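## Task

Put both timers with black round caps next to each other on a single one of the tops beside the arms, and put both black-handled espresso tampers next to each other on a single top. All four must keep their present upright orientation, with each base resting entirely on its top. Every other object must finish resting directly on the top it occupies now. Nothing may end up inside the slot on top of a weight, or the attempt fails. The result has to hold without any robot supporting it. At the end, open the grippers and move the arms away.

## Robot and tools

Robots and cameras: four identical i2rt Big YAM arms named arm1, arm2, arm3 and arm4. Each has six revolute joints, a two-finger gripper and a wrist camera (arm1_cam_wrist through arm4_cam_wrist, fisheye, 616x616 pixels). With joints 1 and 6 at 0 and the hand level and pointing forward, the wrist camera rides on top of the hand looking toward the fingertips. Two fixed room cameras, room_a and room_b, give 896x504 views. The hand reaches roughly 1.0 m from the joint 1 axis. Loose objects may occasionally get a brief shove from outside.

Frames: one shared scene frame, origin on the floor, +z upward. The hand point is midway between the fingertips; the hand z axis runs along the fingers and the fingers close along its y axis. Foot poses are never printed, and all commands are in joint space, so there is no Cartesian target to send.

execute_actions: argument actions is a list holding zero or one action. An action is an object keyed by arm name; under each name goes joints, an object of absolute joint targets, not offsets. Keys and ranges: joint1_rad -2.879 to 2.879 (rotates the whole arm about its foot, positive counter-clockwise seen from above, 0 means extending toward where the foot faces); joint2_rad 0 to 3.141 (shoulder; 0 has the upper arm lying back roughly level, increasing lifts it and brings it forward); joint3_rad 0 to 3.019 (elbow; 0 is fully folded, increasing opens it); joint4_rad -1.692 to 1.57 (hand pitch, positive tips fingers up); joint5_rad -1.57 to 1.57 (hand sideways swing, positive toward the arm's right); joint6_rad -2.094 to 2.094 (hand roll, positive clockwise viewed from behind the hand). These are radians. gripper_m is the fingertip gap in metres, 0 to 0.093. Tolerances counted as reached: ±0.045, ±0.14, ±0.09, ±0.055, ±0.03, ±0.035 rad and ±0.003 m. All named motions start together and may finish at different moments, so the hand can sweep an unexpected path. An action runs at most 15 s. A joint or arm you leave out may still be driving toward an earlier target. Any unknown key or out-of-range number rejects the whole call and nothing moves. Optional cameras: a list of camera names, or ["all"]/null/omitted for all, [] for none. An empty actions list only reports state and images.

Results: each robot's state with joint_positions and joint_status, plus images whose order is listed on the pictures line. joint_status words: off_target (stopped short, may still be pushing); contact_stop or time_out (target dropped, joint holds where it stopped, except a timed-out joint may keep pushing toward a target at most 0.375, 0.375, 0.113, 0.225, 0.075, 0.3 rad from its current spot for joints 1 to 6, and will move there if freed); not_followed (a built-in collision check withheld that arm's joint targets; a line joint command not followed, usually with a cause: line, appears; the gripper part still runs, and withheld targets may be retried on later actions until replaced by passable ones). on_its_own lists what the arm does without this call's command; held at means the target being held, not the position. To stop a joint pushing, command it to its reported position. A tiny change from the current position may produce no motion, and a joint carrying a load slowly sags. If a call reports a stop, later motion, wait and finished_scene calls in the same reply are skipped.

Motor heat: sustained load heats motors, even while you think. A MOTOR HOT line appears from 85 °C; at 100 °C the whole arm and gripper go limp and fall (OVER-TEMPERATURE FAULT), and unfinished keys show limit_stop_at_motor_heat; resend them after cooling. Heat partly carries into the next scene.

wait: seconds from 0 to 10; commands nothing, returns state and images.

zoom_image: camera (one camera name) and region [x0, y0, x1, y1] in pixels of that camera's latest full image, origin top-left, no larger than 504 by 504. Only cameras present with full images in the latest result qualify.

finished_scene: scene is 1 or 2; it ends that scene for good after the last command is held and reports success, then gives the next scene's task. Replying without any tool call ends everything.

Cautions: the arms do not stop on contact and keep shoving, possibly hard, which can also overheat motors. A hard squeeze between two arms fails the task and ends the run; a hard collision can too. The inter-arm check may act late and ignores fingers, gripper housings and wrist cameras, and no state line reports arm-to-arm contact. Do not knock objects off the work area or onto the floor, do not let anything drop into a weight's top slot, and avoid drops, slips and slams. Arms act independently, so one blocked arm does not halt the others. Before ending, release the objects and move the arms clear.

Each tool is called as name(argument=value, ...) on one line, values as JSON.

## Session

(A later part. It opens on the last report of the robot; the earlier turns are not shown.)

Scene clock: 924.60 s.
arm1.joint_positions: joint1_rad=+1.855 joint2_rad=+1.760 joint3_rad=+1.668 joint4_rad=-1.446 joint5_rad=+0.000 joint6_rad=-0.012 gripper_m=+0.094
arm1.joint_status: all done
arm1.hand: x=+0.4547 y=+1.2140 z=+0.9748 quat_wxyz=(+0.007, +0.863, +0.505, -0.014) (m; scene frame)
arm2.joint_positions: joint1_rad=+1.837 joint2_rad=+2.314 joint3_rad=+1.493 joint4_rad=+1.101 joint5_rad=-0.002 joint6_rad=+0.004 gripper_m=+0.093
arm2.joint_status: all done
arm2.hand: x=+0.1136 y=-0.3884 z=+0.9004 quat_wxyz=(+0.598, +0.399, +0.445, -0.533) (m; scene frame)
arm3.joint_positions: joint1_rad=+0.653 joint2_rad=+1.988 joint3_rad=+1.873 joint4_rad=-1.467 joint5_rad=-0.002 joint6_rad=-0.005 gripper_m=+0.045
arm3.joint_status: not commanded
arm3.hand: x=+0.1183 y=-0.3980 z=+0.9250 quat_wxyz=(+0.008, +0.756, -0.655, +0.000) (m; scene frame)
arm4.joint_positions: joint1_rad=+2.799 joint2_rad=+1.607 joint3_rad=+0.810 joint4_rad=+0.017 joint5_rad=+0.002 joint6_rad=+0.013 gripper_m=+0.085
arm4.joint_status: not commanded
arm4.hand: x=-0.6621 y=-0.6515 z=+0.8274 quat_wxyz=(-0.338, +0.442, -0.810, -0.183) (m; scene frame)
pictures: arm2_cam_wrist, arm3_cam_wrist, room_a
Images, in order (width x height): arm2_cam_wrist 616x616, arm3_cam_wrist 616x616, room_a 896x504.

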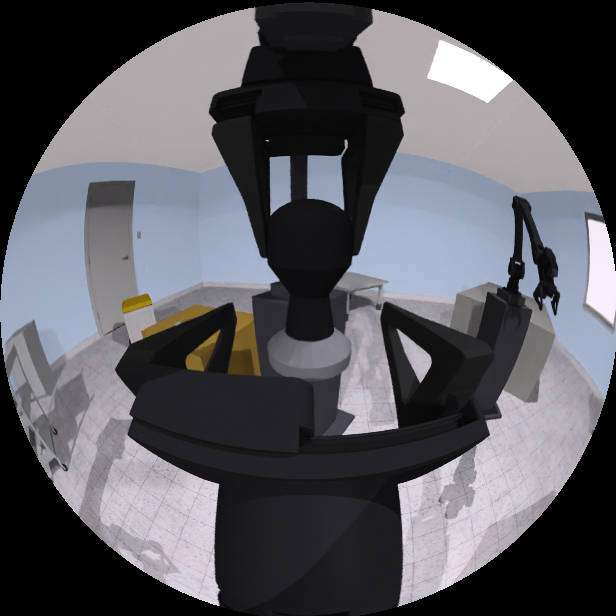

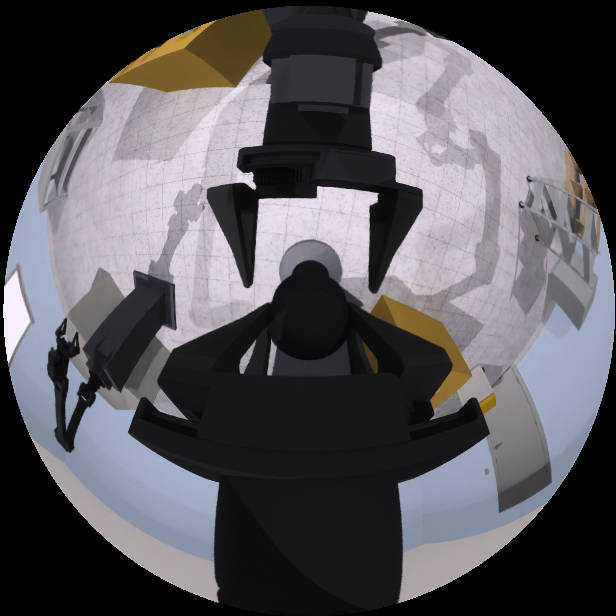

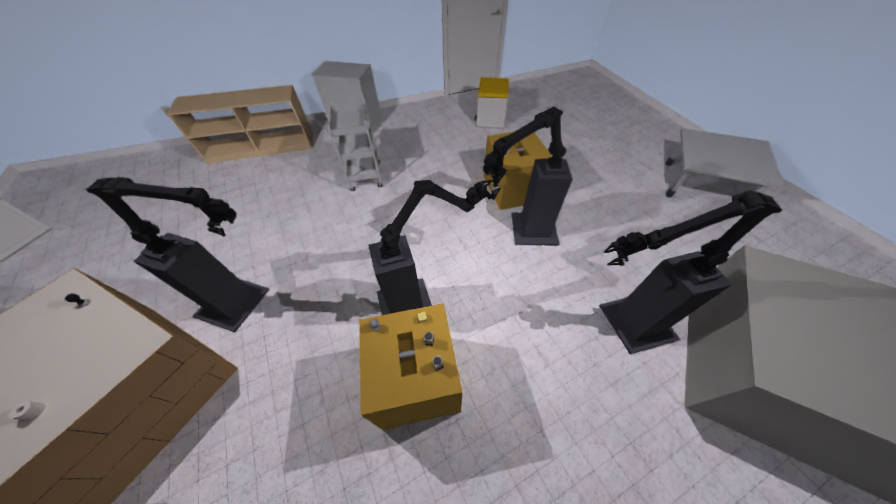

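execute_actions(actions=[{"arm2": {"joints": {"joint3_rad": 1.552, "joint4_rad": 1.03, "gripper_m": 0.06}}, "arm1": {"joints": {"joint2_rad": 1.86, "joint3_rad": 1.81}}}], cameras=["arm2_cam_wrist", "arm3_cam_wrist"])

zoom_image(camera="arm2_cam_wrist", region=[200, 180, 420, 400])

zoom_image(camera="arm3_cam_wrist", region=[200, 170, 420, 390])

Scene clock: 944.17 s.
arm1.joint_positions: joint1_rad=+1.855 joint2_rad=+1.851 joint3_rad=+1.760 joint4_rad=-1.446 joint5_rad=+0.000 joint6_rad=-0.012 gripper_m=+0.094
arm1.joint_status: all done
arm1.hand: x=+0.4384 y=+1.1859 z=+0.9609 quat_wxyz=(+0.008, +0.863, +0.505, -0.014) (m; scene frame)
arm2.joint_positions: joint1_rad=+1.837 joint2_rad=+2.314 joint3_rad=+1.511 joint4_rad=+1.047 joint5_rad=-0.002 joint6_rad=+0.004 gripper_m=+0.060
arm2.joint_status: all done
arm2.hand: x=+0.1144 y=-0.3957 z=+0.8968 quat_wxyz=(+0.590, +0.409, +0.456, -0.526) (m; scene frame)
arm3.joint_positions: joint1_rad=+0.653 joint2_rad=+1.988 joint3_rad=+1.873 joint4_rad=-1.467 joint5_rad=-0.002 joint6_rad=-0.005 gripper_m=+0.045
arm3.joint_status: not commanded
arm3.hand: x=+0.1183 y=-0.3980 z=+0.9250 quat_wxyz=(+0.008, +0.756, -0.655, +0.000) (m; scene frame)
arm4.joint_positions: joint1_rad=+2.799 joint2_rad=+1.607 joint3_rad=+0.810 joint4_rad=+0.017 joint5_rad=+0.002 joint6_rad=+0.013 gripper_m=+0.085
arm4.joint_status: not commanded
arm4.hand: x=-0.6621 y=-0.6515 z=+0.8274 quat_wxyz=(-0.338, +0.442, -0.810, -0.183) (m; scene frame)
pictures: arm2_cam_wrist, arm3_cam_wrist
Images, in order (width x height): arm2_cam_wrist 616x616, arm3_cam_wrist 616x616.

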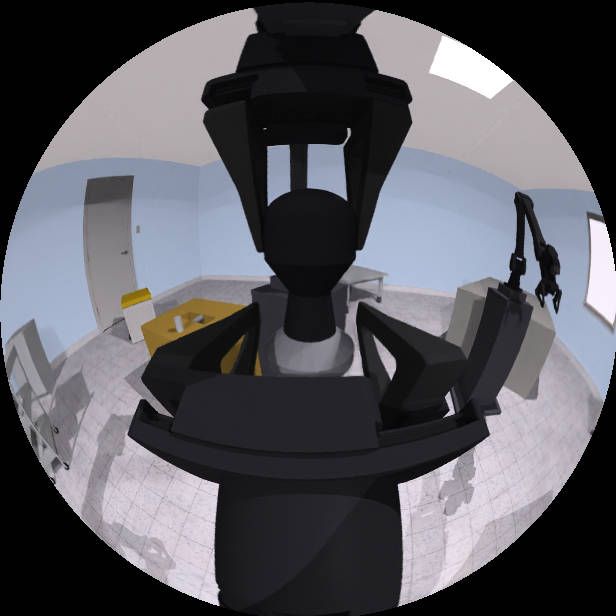

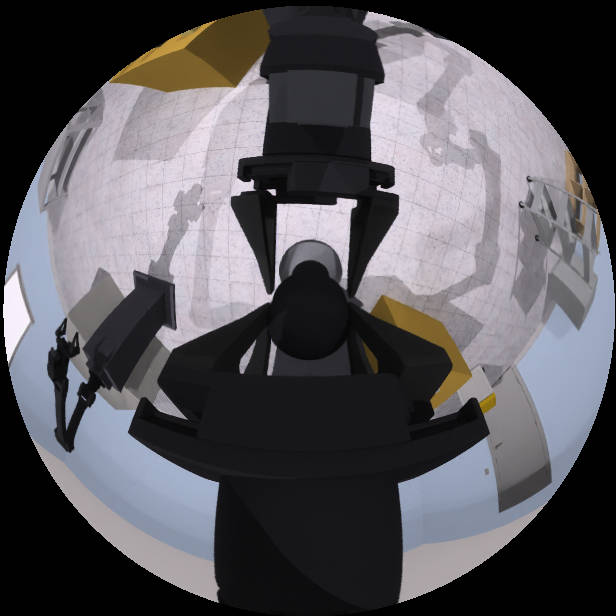

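Region (200, 180, 420, 400) of arm2_cam_wrist's 616x616 image, scaled by 2.291, with more detail than that image has.

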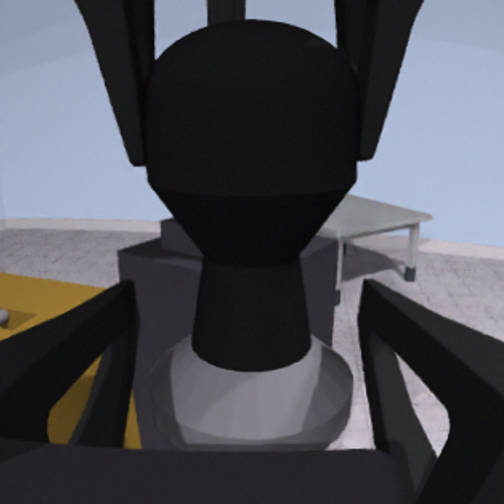

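Region (200, 170, 420, 390) of arm3_cam_wrist's 616x616 image, scaled by 2.291, with more detail than that image has.

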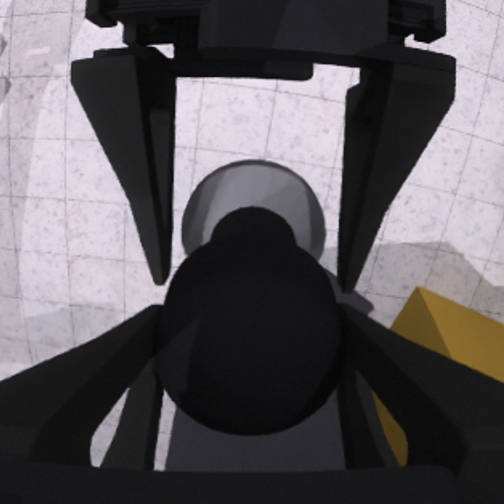

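execute_actions(actions=[{"arm2": {"joints": {"joint3_rad": 1.57, "gripper_m": 0.045}}, "arm1": {"joints": {"joint2_rad": 1.95, "joint3_rad": 1.89}}}], cameras=["arm2_cam_wrist", "arm3_cam_wrist"])

zoom_image(camera="arm2_cam_wrist", region=[200, 180, 420, 400])

Scene clock: 953.97 s.
arm1.joint_positions: joint1_rad=+1.855 joint2_rad=+1.941 joint3_rad=+1.836 joint4_rad=-1.446 joint5_rad=+0.000 joint6_rad=-0.012 gripper_m=+0.094
arm1.joint_status: all done
arm1.hand: x=+0.4252 y=+1.1631 z=+0.9391 quat_wxyz=(+0.004, +0.863, +0.505, -0.008) (m; scene frame)
arm2.joint_positions: joint1_rad=+1.837 joint2_rad=+2.314 joint3_rad=+1.517 joint4_rad=+1.041 joint5_rad=+0.000 joint6_rad=+0.004 gripper_m=+0.049
arm2.joint_status: gripper_m off_target (ended at +0.049, target +0.045); the others done
arm2.hand: x=+0.1143 y=-0.3973 z=+0.8984 quat_wxyz=(+0.590, +0.409, +0.456, -0.526) (m; scene frame)
arm3.joint_positions: joint1_rad=+0.653 joint2_rad=+1.988 joint3_rad=+1.873 joint4_rad=-1.470 joint5_rad=+0.000 joint6_rad=-0.005 gripper_m=+0.045
arm3.joint_status: not commanded
arm3.hand: x=+0.1187 y=-0.3987 z=+0.9250 quat_wxyz=(+0.008, +0.756, -0.655, +0.001) (m; scene frame)
arm4.joint_positions: joint1_rad=+2.799 joint2_rad=+1.607 joint3_rad=+0.810 joint4_rad=+0.017 joint5_rad=+0.002 joint6_rad=+0.013 gripper_m=+0.085
arm4.joint_status: not commanded
arm4.hand: x=-0.6621 y=-0.6515 z=+0.8274 quat_wxyz=(-0.338, +0.442, -0.810, -0.183) (m; scene frame)
pictures: arm2_cam_wrist, arm3_cam_wrist
Images, in order (width x height): arm2_cam_wrist 616x616, arm3_cam_wrist 616x616.

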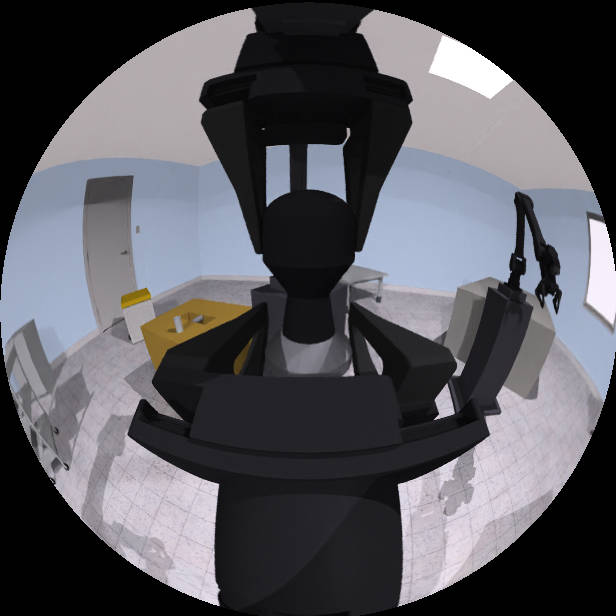

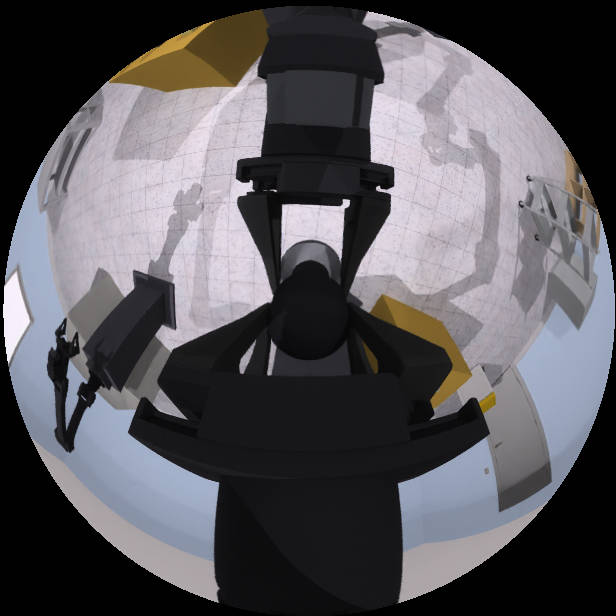

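Region (200, 180, 420, 400) of arm2_cam_wrist's 616x616 image, scaled by 2.291, with more detail than that image has.

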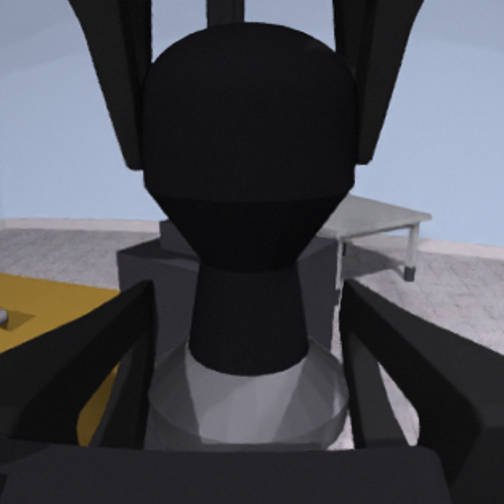

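execute_actions(actions=[{"arm2": {"joints": {"joint2_rad": 2.358, "gripper_m": 0.068}}}], cameras=["arm2_cam_wrist", "arm3_cam_wrist"])

zoom_image(camera="arm2_cam_wrist", region=[200, 180, 420, 400])

Scene clock: 975.37 s.
arm1.joint_positions: joint1_rad=+1.855 joint2_rad=+1.941 joint3_rad=+1.836 joint4_rad=-1.446 joint5_rad=+0.000 joint6_rad=-0.012 gripper_m=+0.094
arm1.joint_status: not commanded
arm1.hand: x=+0.4252 y=+1.1631 z=+0.9391 quat_wxyz=(+0.004, +0.863, +0.505, -0.008) (m; scene frame)
arm2.joint_positions: joint1_rad=+1.837 joint2_rad=+2.332 joint3_rad=+1.531 joint4_rad=+1.041 joint5_rad=+0.000 joint6_rad=+0.004 gripper_m=+0.068
arm2.joint_status: all done
arm2.hand: x=+0.1147 y=-0.4007 z=+0.8915 quat_wxyz=(+0.589, +0.410, +0.456, -0.525) (m; scene frame)
arm3.joint_positions: joint1_rad=+0.653 joint2_rad=+1.988 joint3_rad=+1.873 joint4_rad=-1.471 joint5_rad=+0.000 joint6_rad=-0.005 gripper_m=+0.045
arm3.joint_status: not commanded
arm3.hand: x=+0.1187 y=-0.3989 z=+0.9250 quat_wxyz=(+0.008, +0.756, -0.655, +0.002) (m; scene frame)
arm4.joint_positions: joint1_rad=+2.799 joint2_rad=+1.607 joint3_rad=+0.810 joint4_rad=+0.017 joint5_rad=+0.002 joint6_rad=+0.013 gripper_m=+0.085
arm4.joint_status: not commanded
arm4.hand: x=-0.6621 y=-0.6515 z=+0.8274 quat_wxyz=(-0.338, +0.442, -0.810, -0.183) (m; scene frame)
pictures: arm2_cam_wrist, arm3_cam_wrist
Images, in order (width x height): arm2_cam_wrist 616x616, arm3_cam_wrist 616x616.

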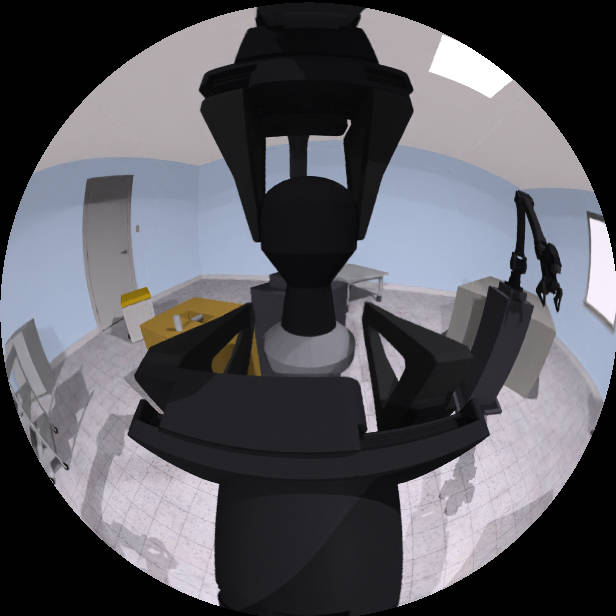

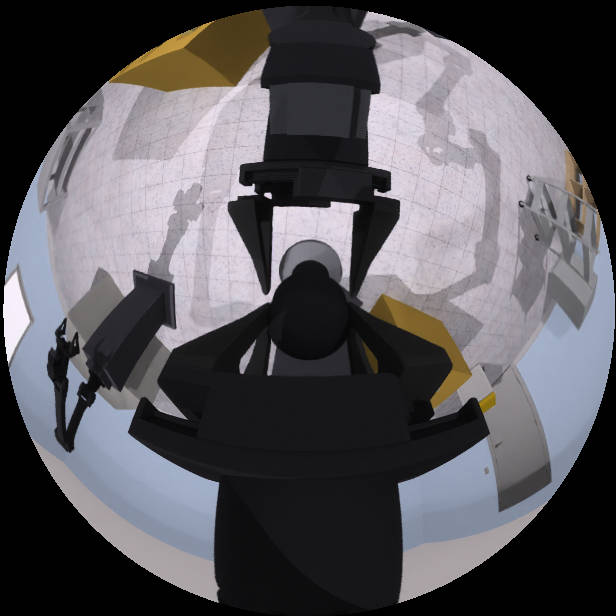

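Region (200, 180, 420, 400) of arm2_cam_wrist's 616x616 image, scaled by 2.291, with more detail than that image has.

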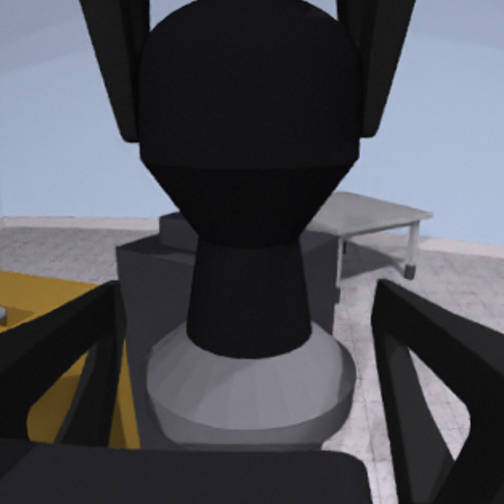

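execute_actions(actions=[{"arm2": {"joints": {"joint2_rad": 2.374}}}], cameras=["arm2_cam_wrist", "arm3_cam_wrist"])

zoom_image(camera="arm2_cam_wrist", region=[200, 180, 420, 400])

Scene clock: 981.23 s.
arm1.joint_positions: joint1_rad=+1.855 joint2_rad=+1.941 joint3_rad=+1.836 joint4_rad=-1.446 joint5_rad=+0.000 joint6_rad=-0.012 gripper_m=+0.094
arm1.joint_status: not commanded
arm1.hand: x=+0.4252 y=+1.1631 z=+0.9391 quat_wxyz=(+0.004, +0.863, +0.505, -0.008) (m; scene frame)
arm2.joint_positions: joint1_rad=+1.837 joint2_rad=+2.349 joint3_rad=+1.531 joint4_rad=+1.041 joint5_rad=+0.000 joint6_rad=+0.004 gripper_m=+0.068
arm2.joint_status: all done
arm2.hand: x=+0.1147 y=-0.4009 z=+0.8775 quat_wxyz=(+0.585, +0.414, +0.461, -0.522) (m; scene frame)
arm3.joint_positions: joint1_rad=+0.653 joint2_rad=+1.988 joint3_rad=+1.873 joint4_rad=-1.471 joint5_rad=+0.000 joint6_rad=-0.005 gripper_m=+0.045
arm3.joint_status: not commanded
arm3.hand: x=+0.1187 y=-0.3989 z=+0.9250 quat_wxyz=(+0.008, +0.756, -0.655, +0.002) (m; scene frame)
arm4.joint_positions: joint1_rad=+2.799 joint2_rad=+1.607 joint3_rad=+0.810 joint4_rad=+0.017 joint5_rad=+0.002 joint6_rad=+0.013 gripper_m=+0.085
arm4.joint_status: not commanded
arm4.hand: x=-0.6621 y=-0.6515 z=+0.8274 quat_wxyz=(-0.338, +0.442, -0.810, -0.183) (m; scene frame)
pictures: arm2_cam_wrist, arm3_cam_wrist
Images, in order (width x height): arm2_cam_wrist 616x616, arm3_cam_wrist 616x616.

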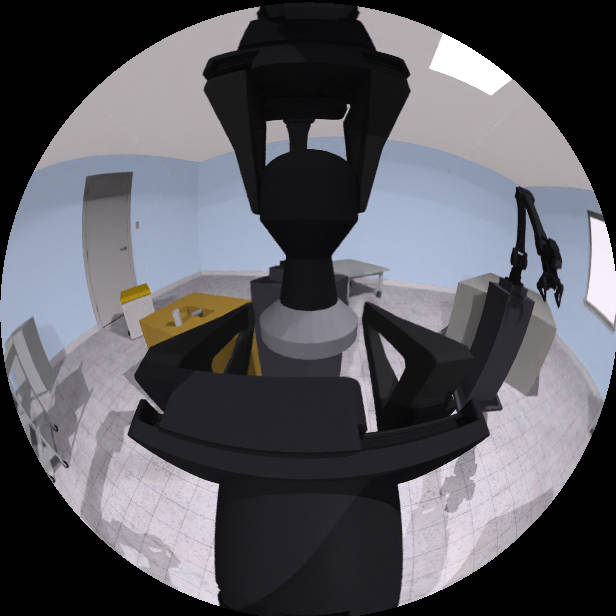

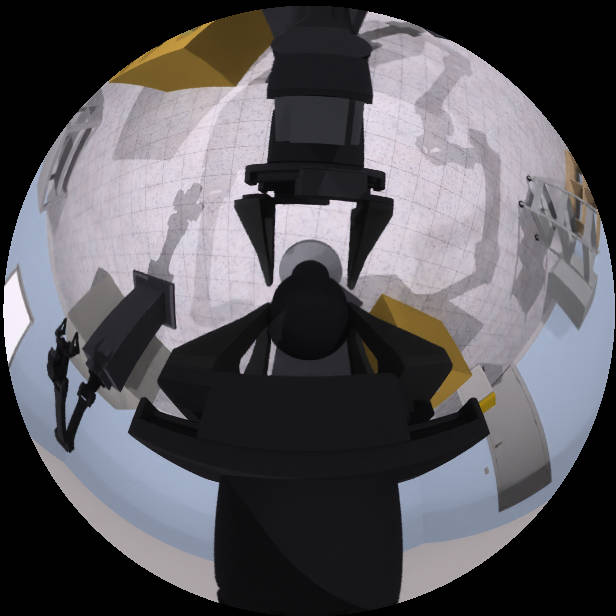

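Region (200, 180, 420, 400) of arm2_cam_wrist's 616x616 image, scaled by 2.291, with more detail than that image has.

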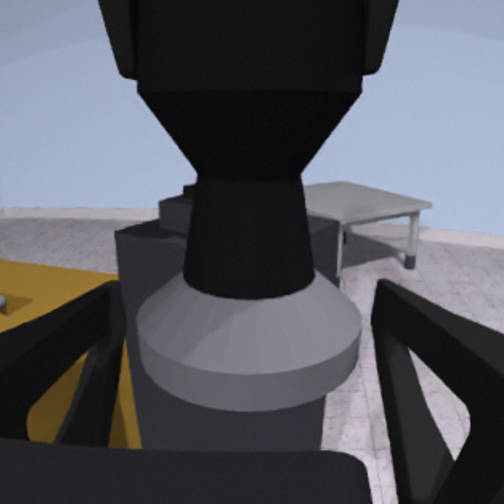

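execute_actions(actions=[{"arm2": {"joints": {"gripper_m": 0.035}}}], cameras=["arm2_cam_wrist", "arm3_cam_wrist"])

Scene clock: 988.03 s.
arm1.joint_positions: joint1_rad=+1.855 joint2_rad=+1.941 joint3_rad=+1.836 joint4_rad=-1.446 joint5_rad=+0.000 joint6_rad=-0.012 gripper_m=+0.094
arm1.joint_status: not commanded
arm1.hand: x=+0.4252 y=+1.1631 z=+0.9391 quat_wxyz=(+0.004, +0.863, +0.505, -0.008) (m; scene frame)
arm2.joint_positions: joint1_rad=+1.837 joint2_rad=+2.349 joint3_rad=+1.531 joint4_rad=+1.041 joint5_rad=+0.000 joint6_rad=+0.004 gripper_m=+0.051
arm2.joint_status: gripper_m off_target (ended at +0.051, target +0.035)
arm2.hand: x=+0.1147 y=-0.4009 z=+0.8775 quat_wxyz=(+0.585, +0.414, +0.461, -0.522) (m; scene frame)
arm3.joint_positions: joint1_rad=+0.653 joint2_rad=+1.988 joint3_rad=+1.873 joint4_rad=-1.471 joint5_rad=+0.000 joint6_rad=-0.005 gripper_m=+0.045
arm3.joint_status: not commanded
arm3.hand: x=+0.1187 y=-0.3989 z=+0.9250 quat_wxyz=(+0.008, +0.756, -0.655, +0.002) (m; scene frame)
arm4.joint_positions: joint1_rad=+2.799 joint2_rad=+1.607 joint3_rad=+0.810 joint4_rad=+0.017 joint5_rad=+0.002 joint6_rad=+0.013 gripper_m=+0.085
arm4.joint_status: not commanded
arm4.hand: x=-0.6621 y=-0.6515 z=+0.8274 quat_wxyz=(-0.338, +0.442, -0.810, -0.183) (m; scene frame)
pictures: arm2_cam_wrist, arm3_cam_wrist
Images, in order (width x height): arm2_cam_wrist 616x616, arm3_cam_wrist 616x616.

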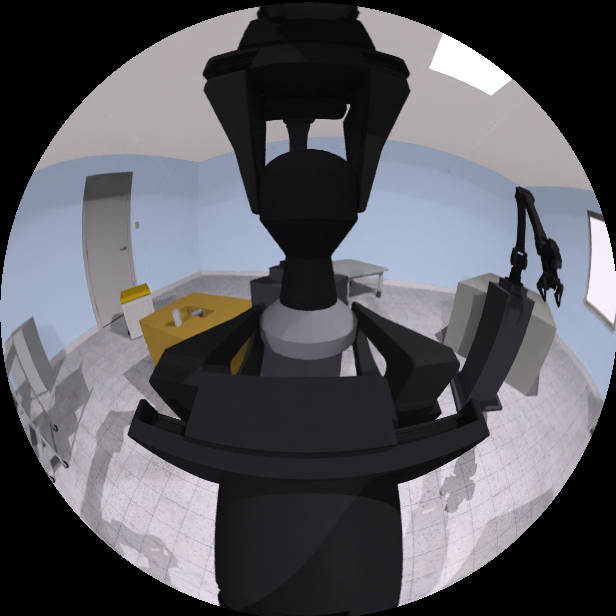

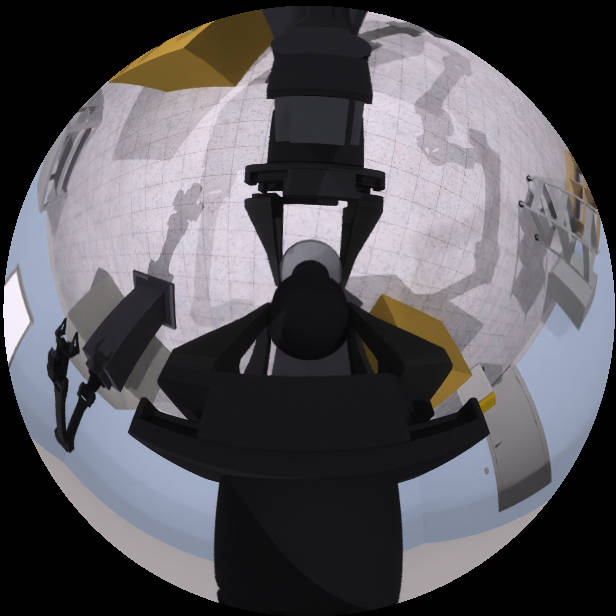

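Gripped the disc at 0.051. Now release arm3.

execute_actions(actions=[{"arm3": {"joints": {"gripper_m": 0.085}}}], cameras=["arm2_cam_wrist", "arm3_cam_wrist"])

Scene clock: 992.73 s.
arm1.joint_positions: joint1_rad=+1.855 joint2_rad=+1.941 joint3_rad=+1.836 joint4_rad=-1.446 joint5_rad=+0.000 joint6_rad=-0.012 gripper_m=+0.094
arm1.joint_status: not commanded
arm1.hand: x=+0.4252 y=+1.1631 z=+0.9391 quat_wxyz=(+0.004, +0.863, +0.505, -0.008) (m; scene frame)
arm2.joint_positions: joint1_rad=+1.837 joint2_rad=+2.388 joint3_rad=+1.531 joint4_rad=+1.028 joint5_rad=+0.000 joint6_rad=+0.004 gripper_m=+0.051
arm2.joint_status: not commanded
arm2.hand: x=+0.1147 y=-0.4011 z=+0.8423 quat_wxyz=(+0.573, +0.428, +0.477, -0.511) (m; scene frame)
arm3.joint_positions: joint1_rad=+0.653 joint2_rad=+1.977 joint3_rad=+1.882 joint4_rad=-1.471 joint5_rad=+0.000 joint6_rad=-0.005 gripper_m=+0.085
arm3.joint_status: all done
arm3.hand: x=+0.1185 y=-0.3966 z=+0.9352 quat_wxyz=(+0.002, +0.756, -0.655, -0.006) (m; scene frame)
arm4.joint_positions: joint1_rad=+2.799 joint2_rad=+1.607 joint3_rad=+0.810 joint4_rad=+0.017 joint5_rad=+0.002 joint6_rad=+0.013 gripper_m=+0.085
arm4.joint_status: not commanded
arm4.hand: x=-0.6621 y=-0.6515 z=+0.8274 quat_wxyz=(-0.338, +0.442, -0.810, -0.183) (m; scene frame)
pictures: arm2_cam_wrist, arm3_cam_wrist
Images, in order (width x height): arm2_cam_wrist 616x616, arm3_cam_wrist 616x616.

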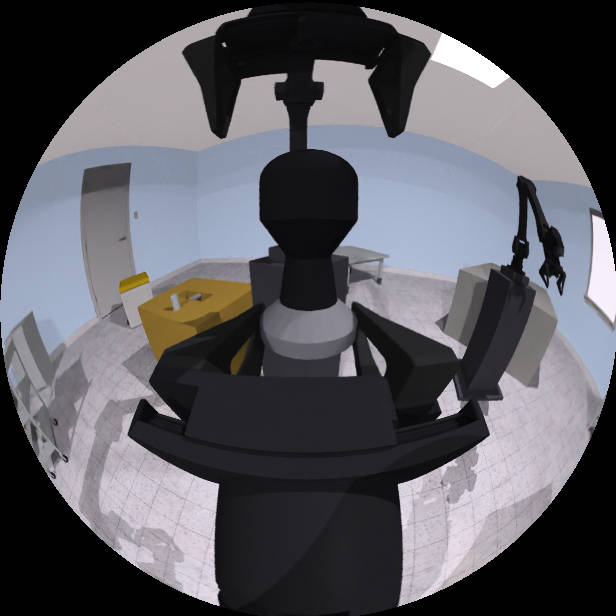

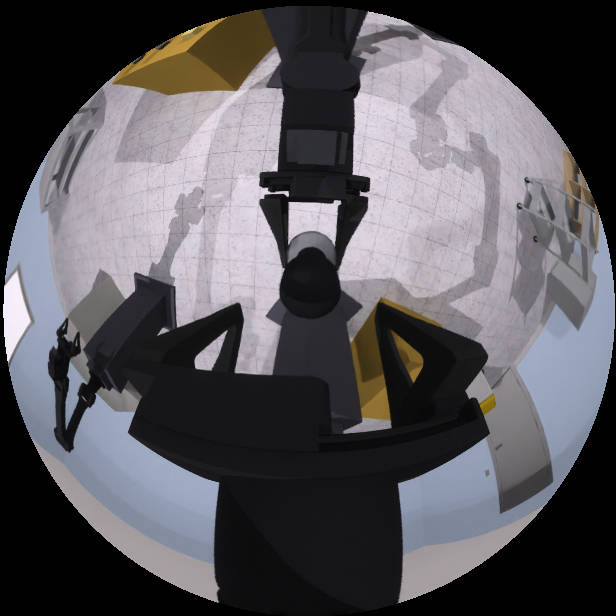

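execute_actions(actions=[{"arm2": {"joints": {"joint1_rad": -1.93, "joint4_rad": 1.115}}, "arm3": {"joints": {"joint2_rad": 1.0}}, "arm1": {"joints": {"joint2_rad": 1.915, "joint3_rad": 1.995, "joint4_rad": -1.60}}, "arm4": {"joints": {"joint2_rad": 0.8, "joint3_rad": 0.5}}}], cameras=["arm1_cam_wrist", "arm2_cam_wrist", "room_a"])

Scene clock: 1028.57 s.
arm1.joint_positions: joint1_rad=+1.855 joint2_rad=+1.932 joint3_rad=+1.943 joint4_rad=-1.588 joint5_rad=+0.000 joint6_rad=-0.012 gripper_m=+0.094
arm1.joint_status: all done
arm1.hand: x=+0.4289 y=+1.1694 z=+0.9851 quat_wxyz=(-0.002, +0.863, +0.505, +0.003) (m; scene frame)
arm2.joint_positions: joint1_rad=-1.928 joint2_rad=+2.388 joint3_rad=+1.547 joint4_rad=+1.072 joint5_rad=+0.000 joint6_rad=+0.004 gripper_m=+0.051
arm2.joint_status: all done
arm2.hand: x=+0.4347 y=+1.1617 z=+0.8462 quat_wxyz=(-0.674, +0.316, -0.539, -0.394) (m; scene frame)
arm3.joint_positions: joint1_rad=+0.653 joint2_rad=+1.002 joint3_rad=+1.938 joint4_rad=-1.471 joint5_rad=+0.000 joint6_rad=-0.005 gripper_m=+0.085
arm3.joint_status: all done
arm3.hand: x=+0.1652 y=-0.6965 z=+1.4336 quat_wxyz=(-0.323, +0.655, -0.570, -0.376) (m; scene frame)
arm4.joint_positions: joint1_rad=+2.799 joint2_rad=+0.798 joint3_rad=+0.492 joint4_rad=+0.017 joint5_rad=+0.002 joint6_rad=+0.013 gripper_m=+0.085
arm4.joint_status: all done
arm4.hand: x=-0.7377 y=-0.7680 z=+1.0309 quat_wxyz=(-0.523, +0.385, -0.704, -0.288) (m; scene frame)
pictures: arm1_cam_wrist, arm2_cam_wrist, room_a
Images, in order (width x height): arm1_cam_wrist 616x616, arm2_cam_wrist 616x616, room_a 896x504.

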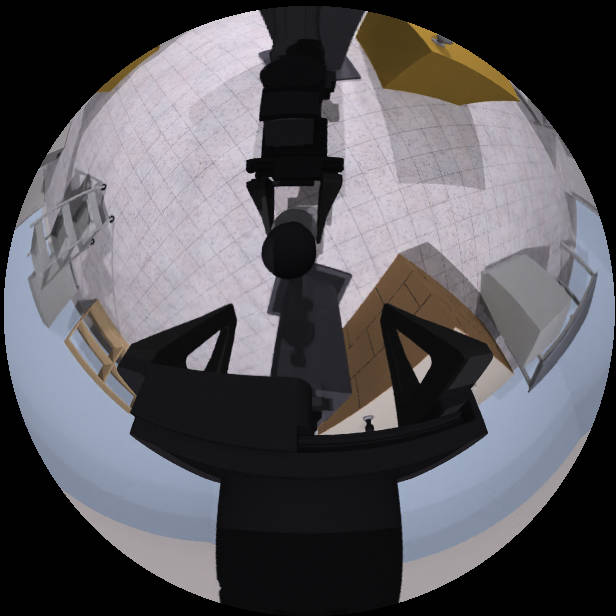

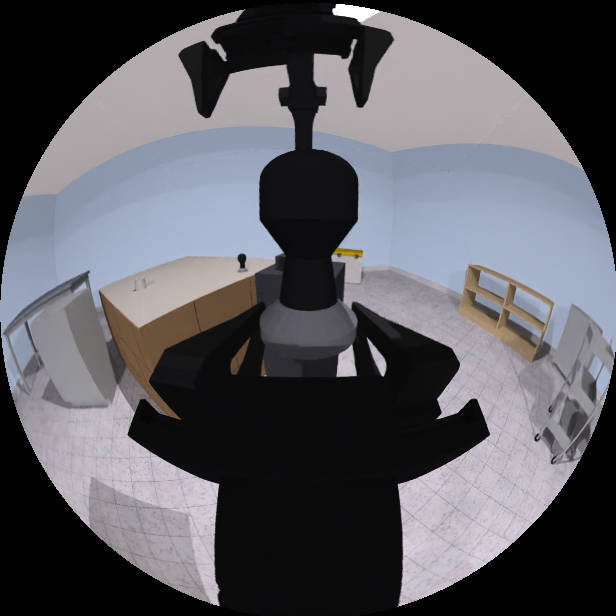

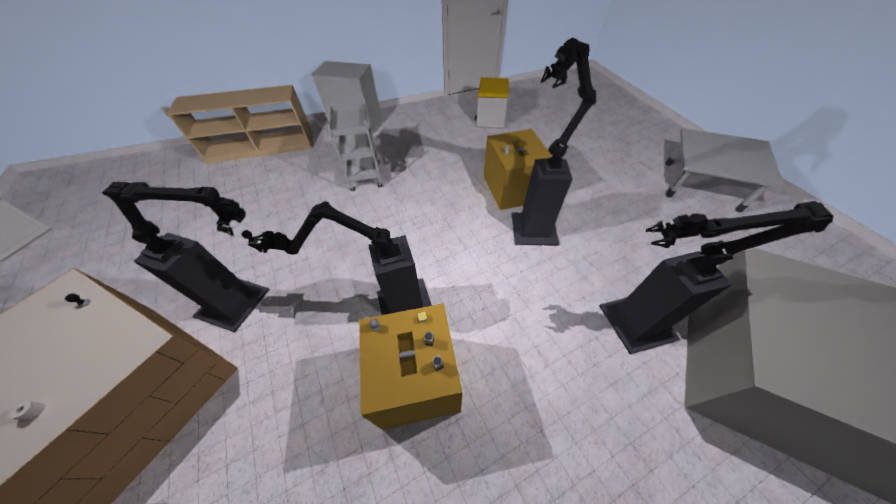

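execute_actions(actions=[{"arm1": {"joints": {"joint1_rad": 1.892, "joint2_rad": 2.0, "joint3_rad": 1.837, "joint4_rad": -1.385}}, "arm3": {"joints": {"joint3_rad": 1.6}}}], cameras=["arm1_cam_wrist", "arm2_cam_wrist"])

Scene clock: 1043.57 s.
arm1.joint_positions: joint1_rad=+1.892 joint2_rad=+2.005 joint3_rad=+1.838 joint4_rad=-1.398 joint5_rad=+0.000 joint6_rad=-0.012 gripper_m=+0.094
arm1.joint_status: all done
arm1.hand: x=+0.4384 y=+1.1400 z=+0.9019 quat_wxyz=(+0.001, +0.853, +0.521, -0.002) (m; scene frame)
arm2.joint_positions: joint1_rad=-1.928 joint2_rad=+2.388 joint3_rad=+1.547 joint4_rad=+1.072 joint5_rad=+0.000 joint6_rad=+0.004 gripper_m=+0.051
arm2.joint_status: not commanded
arm2.hand: x=+0.4347 y=+1.1617 z=+0.8462 quat_wxyz=(-0.674, +0.316, -0.539, -0.394) (m; scene frame)
arm3.joint_positions: joint1_rad=+0.653 joint2_rad=+1.005 joint3_rad=+1.597 joint4_rad=-1.472 joint5_rad=+0.000 joint6_rad=-0.005 gripper_m=+0.085
arm3.joint_status: all done
arm3.hand: x=+0.1585 y=-0.6598 z=+1.2755 quat_wxyz=(-0.220, +0.710, -0.617, -0.259) (m; scene frame)
arm4.joint_positions: joint1_rad=+2.799 joint2_rad=+0.798 joint3_rad=+0.492 joint4_rad=+0.017 joint5_rad=+0.002 joint6_rad=+0.013 gripper_m=+0.085
arm4.joint_status: not commanded
arm4.hand: x=-0.7377 y=-0.7680 z=+1.0309 quat_wxyz=(-0.523, +0.385, -0.704, -0.288) (m; scene frame)
pictures: arm1_cam_wrist, arm2_cam_wrist
Images, in order (width x height): arm1_cam_wrist 616x616, arm2_cam_wrist 616x616.

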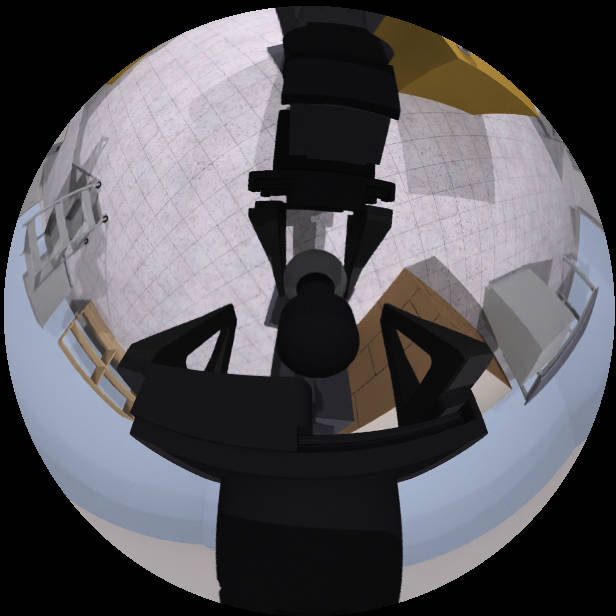

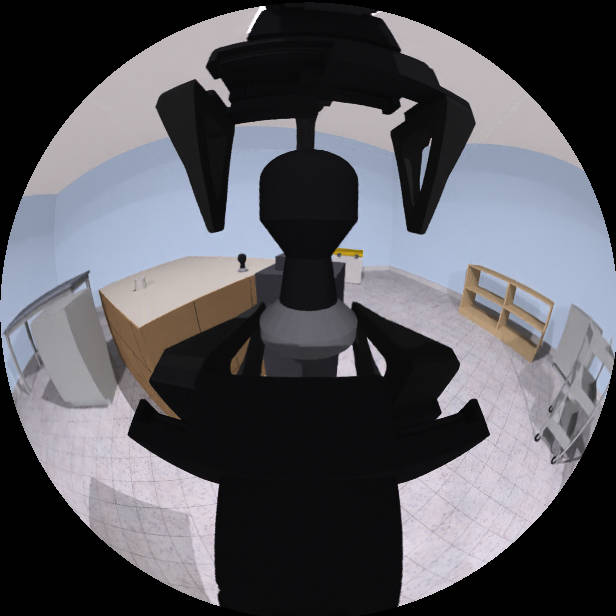

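execute_actions(actions=[{"arm1": {"joints": {"joint1_rad": 1.876, "joint2_rad": 1.963, "joint3_rad": 1.81, "gripper_m": 0.07}}}], cameras=["arm1_cam_wrist", "arm2_cam_wrist"])

Scene clock: 1052.70 s.
arm1.joint_positions: joint1_rad=+1.884 joint2_rad=+1.999 joint3_rad=+1.819 joint4_rad=-1.397 joint5_rad=+0.000 joint6_rad=-0.012 gripper_m=+0.070
arm1.joint_status: all done
arm1.hand: x=+0.4367 y=+1.1474 z=+0.8980 quat_wxyz=(-0.002, +0.855, +0.518, +0.004) (m; scene frame)
arm2.joint_positions: joint1_rad=-1.928 joint2_rad=+2.388 joint3_rad=+1.547 joint4_rad=+1.072 joint5_rad=+0.000 joint6_rad=+0.004 gripper_m=+0.051
arm2.joint_status: not commanded
arm2.hand: x=+0.4347 y=+1.1617 z=+0.8462 quat_wxyz=(-0.674, +0.316, -0.539, -0.394) (m; scene frame)
arm3.joint_positions: joint1_rad=+0.653 joint2_rad=+1.005 joint3_rad=+1.597 joint4_rad=-1.472 joint5_rad=+0.000 joint6_rad=-0.005 gripper_m=+0.085
arm3.joint_status: not commanded
arm3.hand: x=+0.1585 y=-0.6598 z=+1.2755 quat_wxyz=(-0.220, +0.710, -0.617, -0.259) (m; scene frame)
arm4.joint_positions: joint1_rad=+2.799 joint2_rad=+0.798 joint3_rad=+0.492 joint4_rad=+0.017 joint5_rad=+0.002 joint6_rad=+0.013 gripper_m=+0.085
arm4.joint_status: not commanded
arm4.hand: x=-0.7377 y=-0.7680 z=+1.0309 quat_wxyz=(-0.523, +0.385, -0.704, -0.288) (m; scene frame)
pictures: arm1_cam_wrist, arm2_cam_wrist
Images, in order (width x height): arm1_cam_wrist 616x616, arm2_cam_wrist 616x616.

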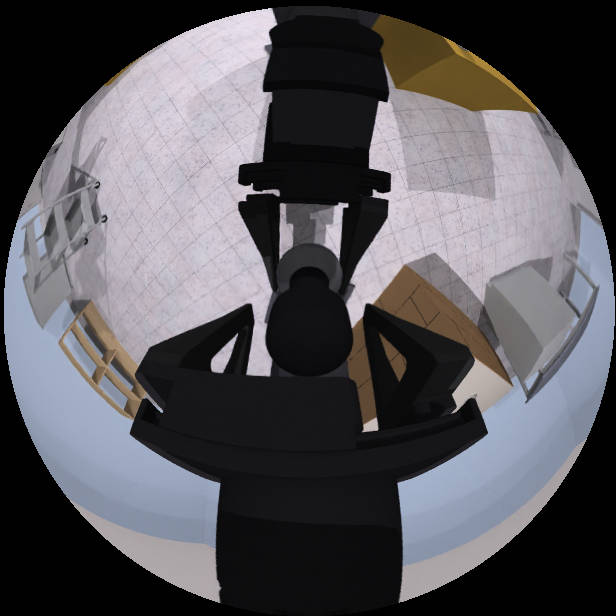

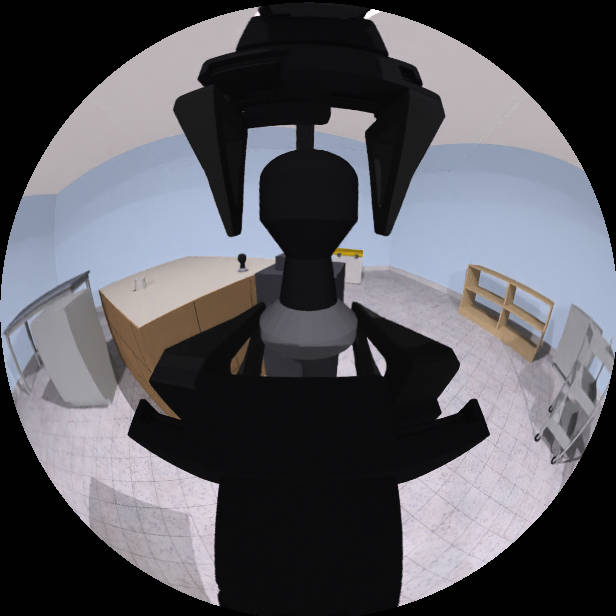

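execute_actions(actions=[{"arm1": {"joints": {"gripper_m": 0.03}}}], cameras=["arm1_cam_wrist", "arm2_cam_wrist"])

Scene clock: 1057.10 s.
arm1.joint_positions: joint1_rad=+1.884 joint2_rad=+1.999 joint3_rad=+1.819 joint4_rad=-1.397 joint5_rad=+0.000 joint6_rad=-0.012 gripper_m=+0.045
arm1.joint_status: gripper_m off_target (ended at +0.045, target +0.030)
arm1.hand: x=+0.4367 y=+1.1474 z=+0.8982 quat_wxyz=(-0.002, +0.855, +0.518, +0.003) (m; scene frame)
arm2.joint_positions: joint1_rad=-1.928 joint2_rad=+2.388 joint3_rad=+1.547 joint4_rad=+1.072 joint5_rad=+0.001 joint6_rad=+0.005 gripper_m=+0.051
arm2.joint_status: not commanded
arm2.hand: x=+0.4348 y=+1.1616 z=+0.8464 quat_wxyz=(-0.675, +0.315, -0.539, -0.394) (m; scene frame)
arm3.joint_positions: joint1_rad=+0.653 joint2_rad=+1.005 joint3_rad=+1.597 joint4_rad=-1.472 joint5_rad=+0.000 joint6_rad=-0.005 gripper_m=+0.085
arm3.joint_status: not commanded
arm3.hand: x=+0.1585 y=-0.6598 z=+1.2755 quat_wxyz=(-0.220, +0.710, -0.617, -0.259) (m; scene frame)
arm4.joint_positions: joint1_rad=+2.799 joint2_rad=+0.798 joint3_rad=+0.492 joint4_rad=+0.017 joint5_rad=+0.002 joint6_rad=+0.013 gripper_m=+0.085
arm4.joint_status: not commanded
arm4.hand: x=-0.7377 y=-0.7680 z=+1.0309 quat_wxyz=(-0.523, +0.385, -0.704, -0.288) (m; scene frame)
pictures: arm1_cam_wrist, arm2_cam_wrist
Images, in order (width x height): arm1_cam_wrist 616x616, arm2_cam_wrist 616x616.

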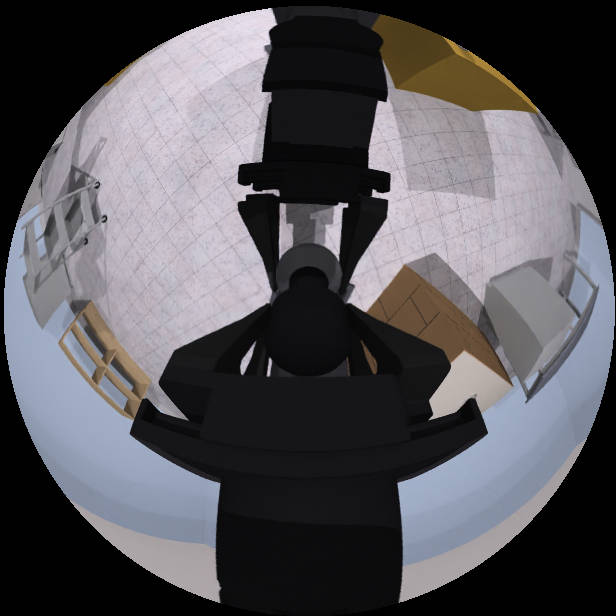

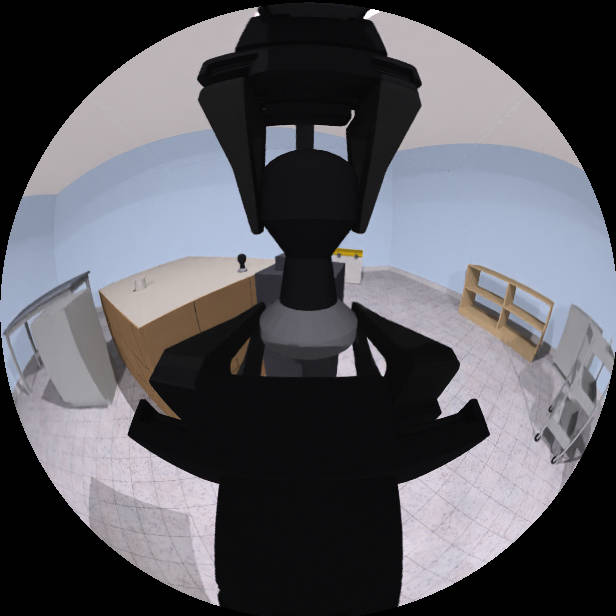

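execute_actions(actions=[{"arm2": {"joints": {"gripper_m": 0.093, "joint3_rad": 1.35}}, "arm1": {"joints": {"joint3_rad": 1.85}}}], cameras=["arm1_cam_wrist", "arm2_cam_wrist", "room_a"])

Scene clock: 1063.77 s.
arm1.joint_positions: joint1_rad=+1.884 joint2_rad=+1.999 joint3_rad=+1.819 joint4_rad=-1.397 joint5_rad=+0.000 joint6_rad=-0.012 gripper_m=+0.045
arm1.joint_status: all done
arm1.hand: x=+0.4366 y=+1.1474 z=+0.8982 quat_wxyz=(-0.002, +0.855, +0.518, +0.003) (m; scene frame)
arm2.joint_positions: joint1_rad=-1.928 joint2_rad=+2.365 joint3_rad=+1.347 joint4_rad=+1.097 joint5_rad=+0.001 joint6_rad=+0.005 gripper_m=+0.093
arm2.joint_status: all done
arm2.hand: x=+0.4087 y=+1.1145 z=+0.7772 quat_wxyz=(-0.632, +0.344, -0.588, -0.369) (m; scene frame)
arm3.joint_positions: joint1_rad=+0.653 joint2_rad=+1.005 joint3_rad=+1.597 joint4_rad=-1.472 joint5_rad=+0.000 joint6_rad=-0.005 gripper_m=+0.085
arm3.joint_status: not commanded
arm3.hand: x=+0.1585 y=-0.6598 z=+1.2755 quat_wxyz=(-0.220, +0.710, -0.617, -0.259) (m; scene frame)
arm4.joint_positions: joint1_rad=+2.799 joint2_rad=+0.798 joint3_rad=+0.492 joint4_rad=+0.017 joint5_rad=+0.002 joint6_rad=+0.013 gripper_m=+0.085
arm4.joint_status: not commanded
arm4.hand: x=-0.7377 y=-0.7680 z=+1.0309 quat_wxyz=(-0.523, +0.385, -0.704, -0.288) (m; scene frame)
pictures: arm1_cam_wrist, arm2_cam_wrist, room_a
Images, in order (width x height): arm1_cam_wrist 616x616, arm2_cam_wrist 616x616, room_a 896x504.

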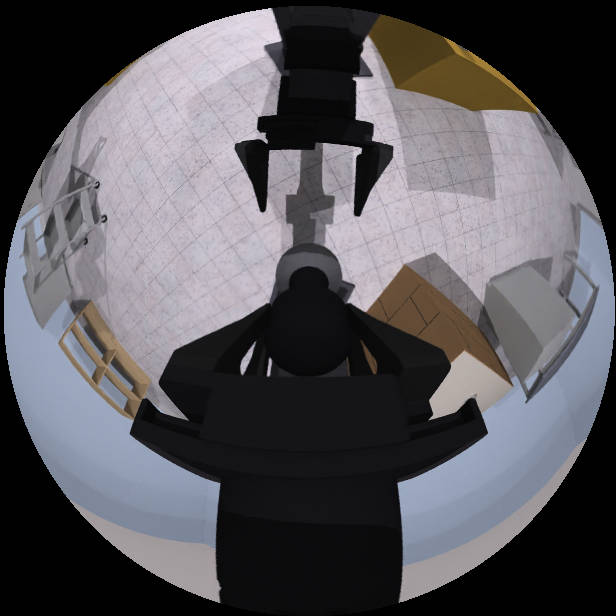

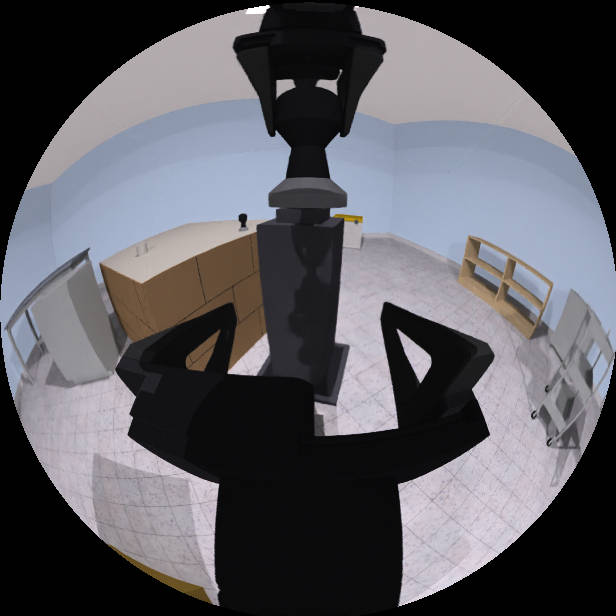

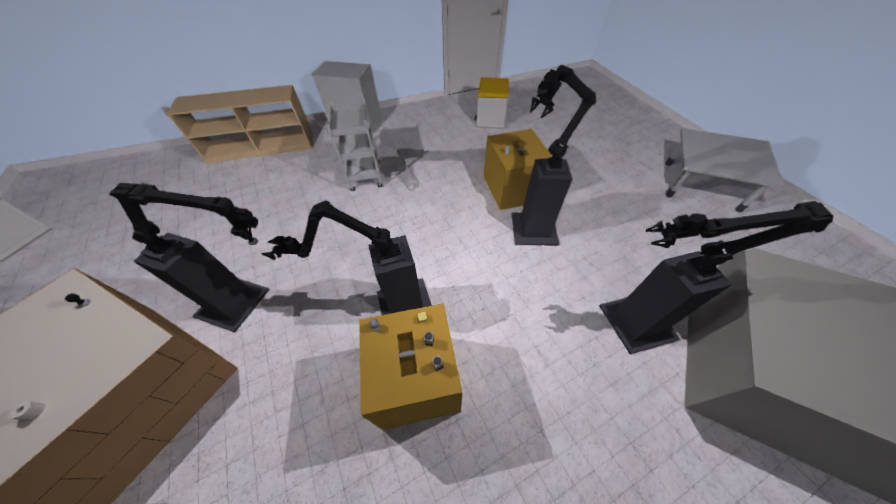

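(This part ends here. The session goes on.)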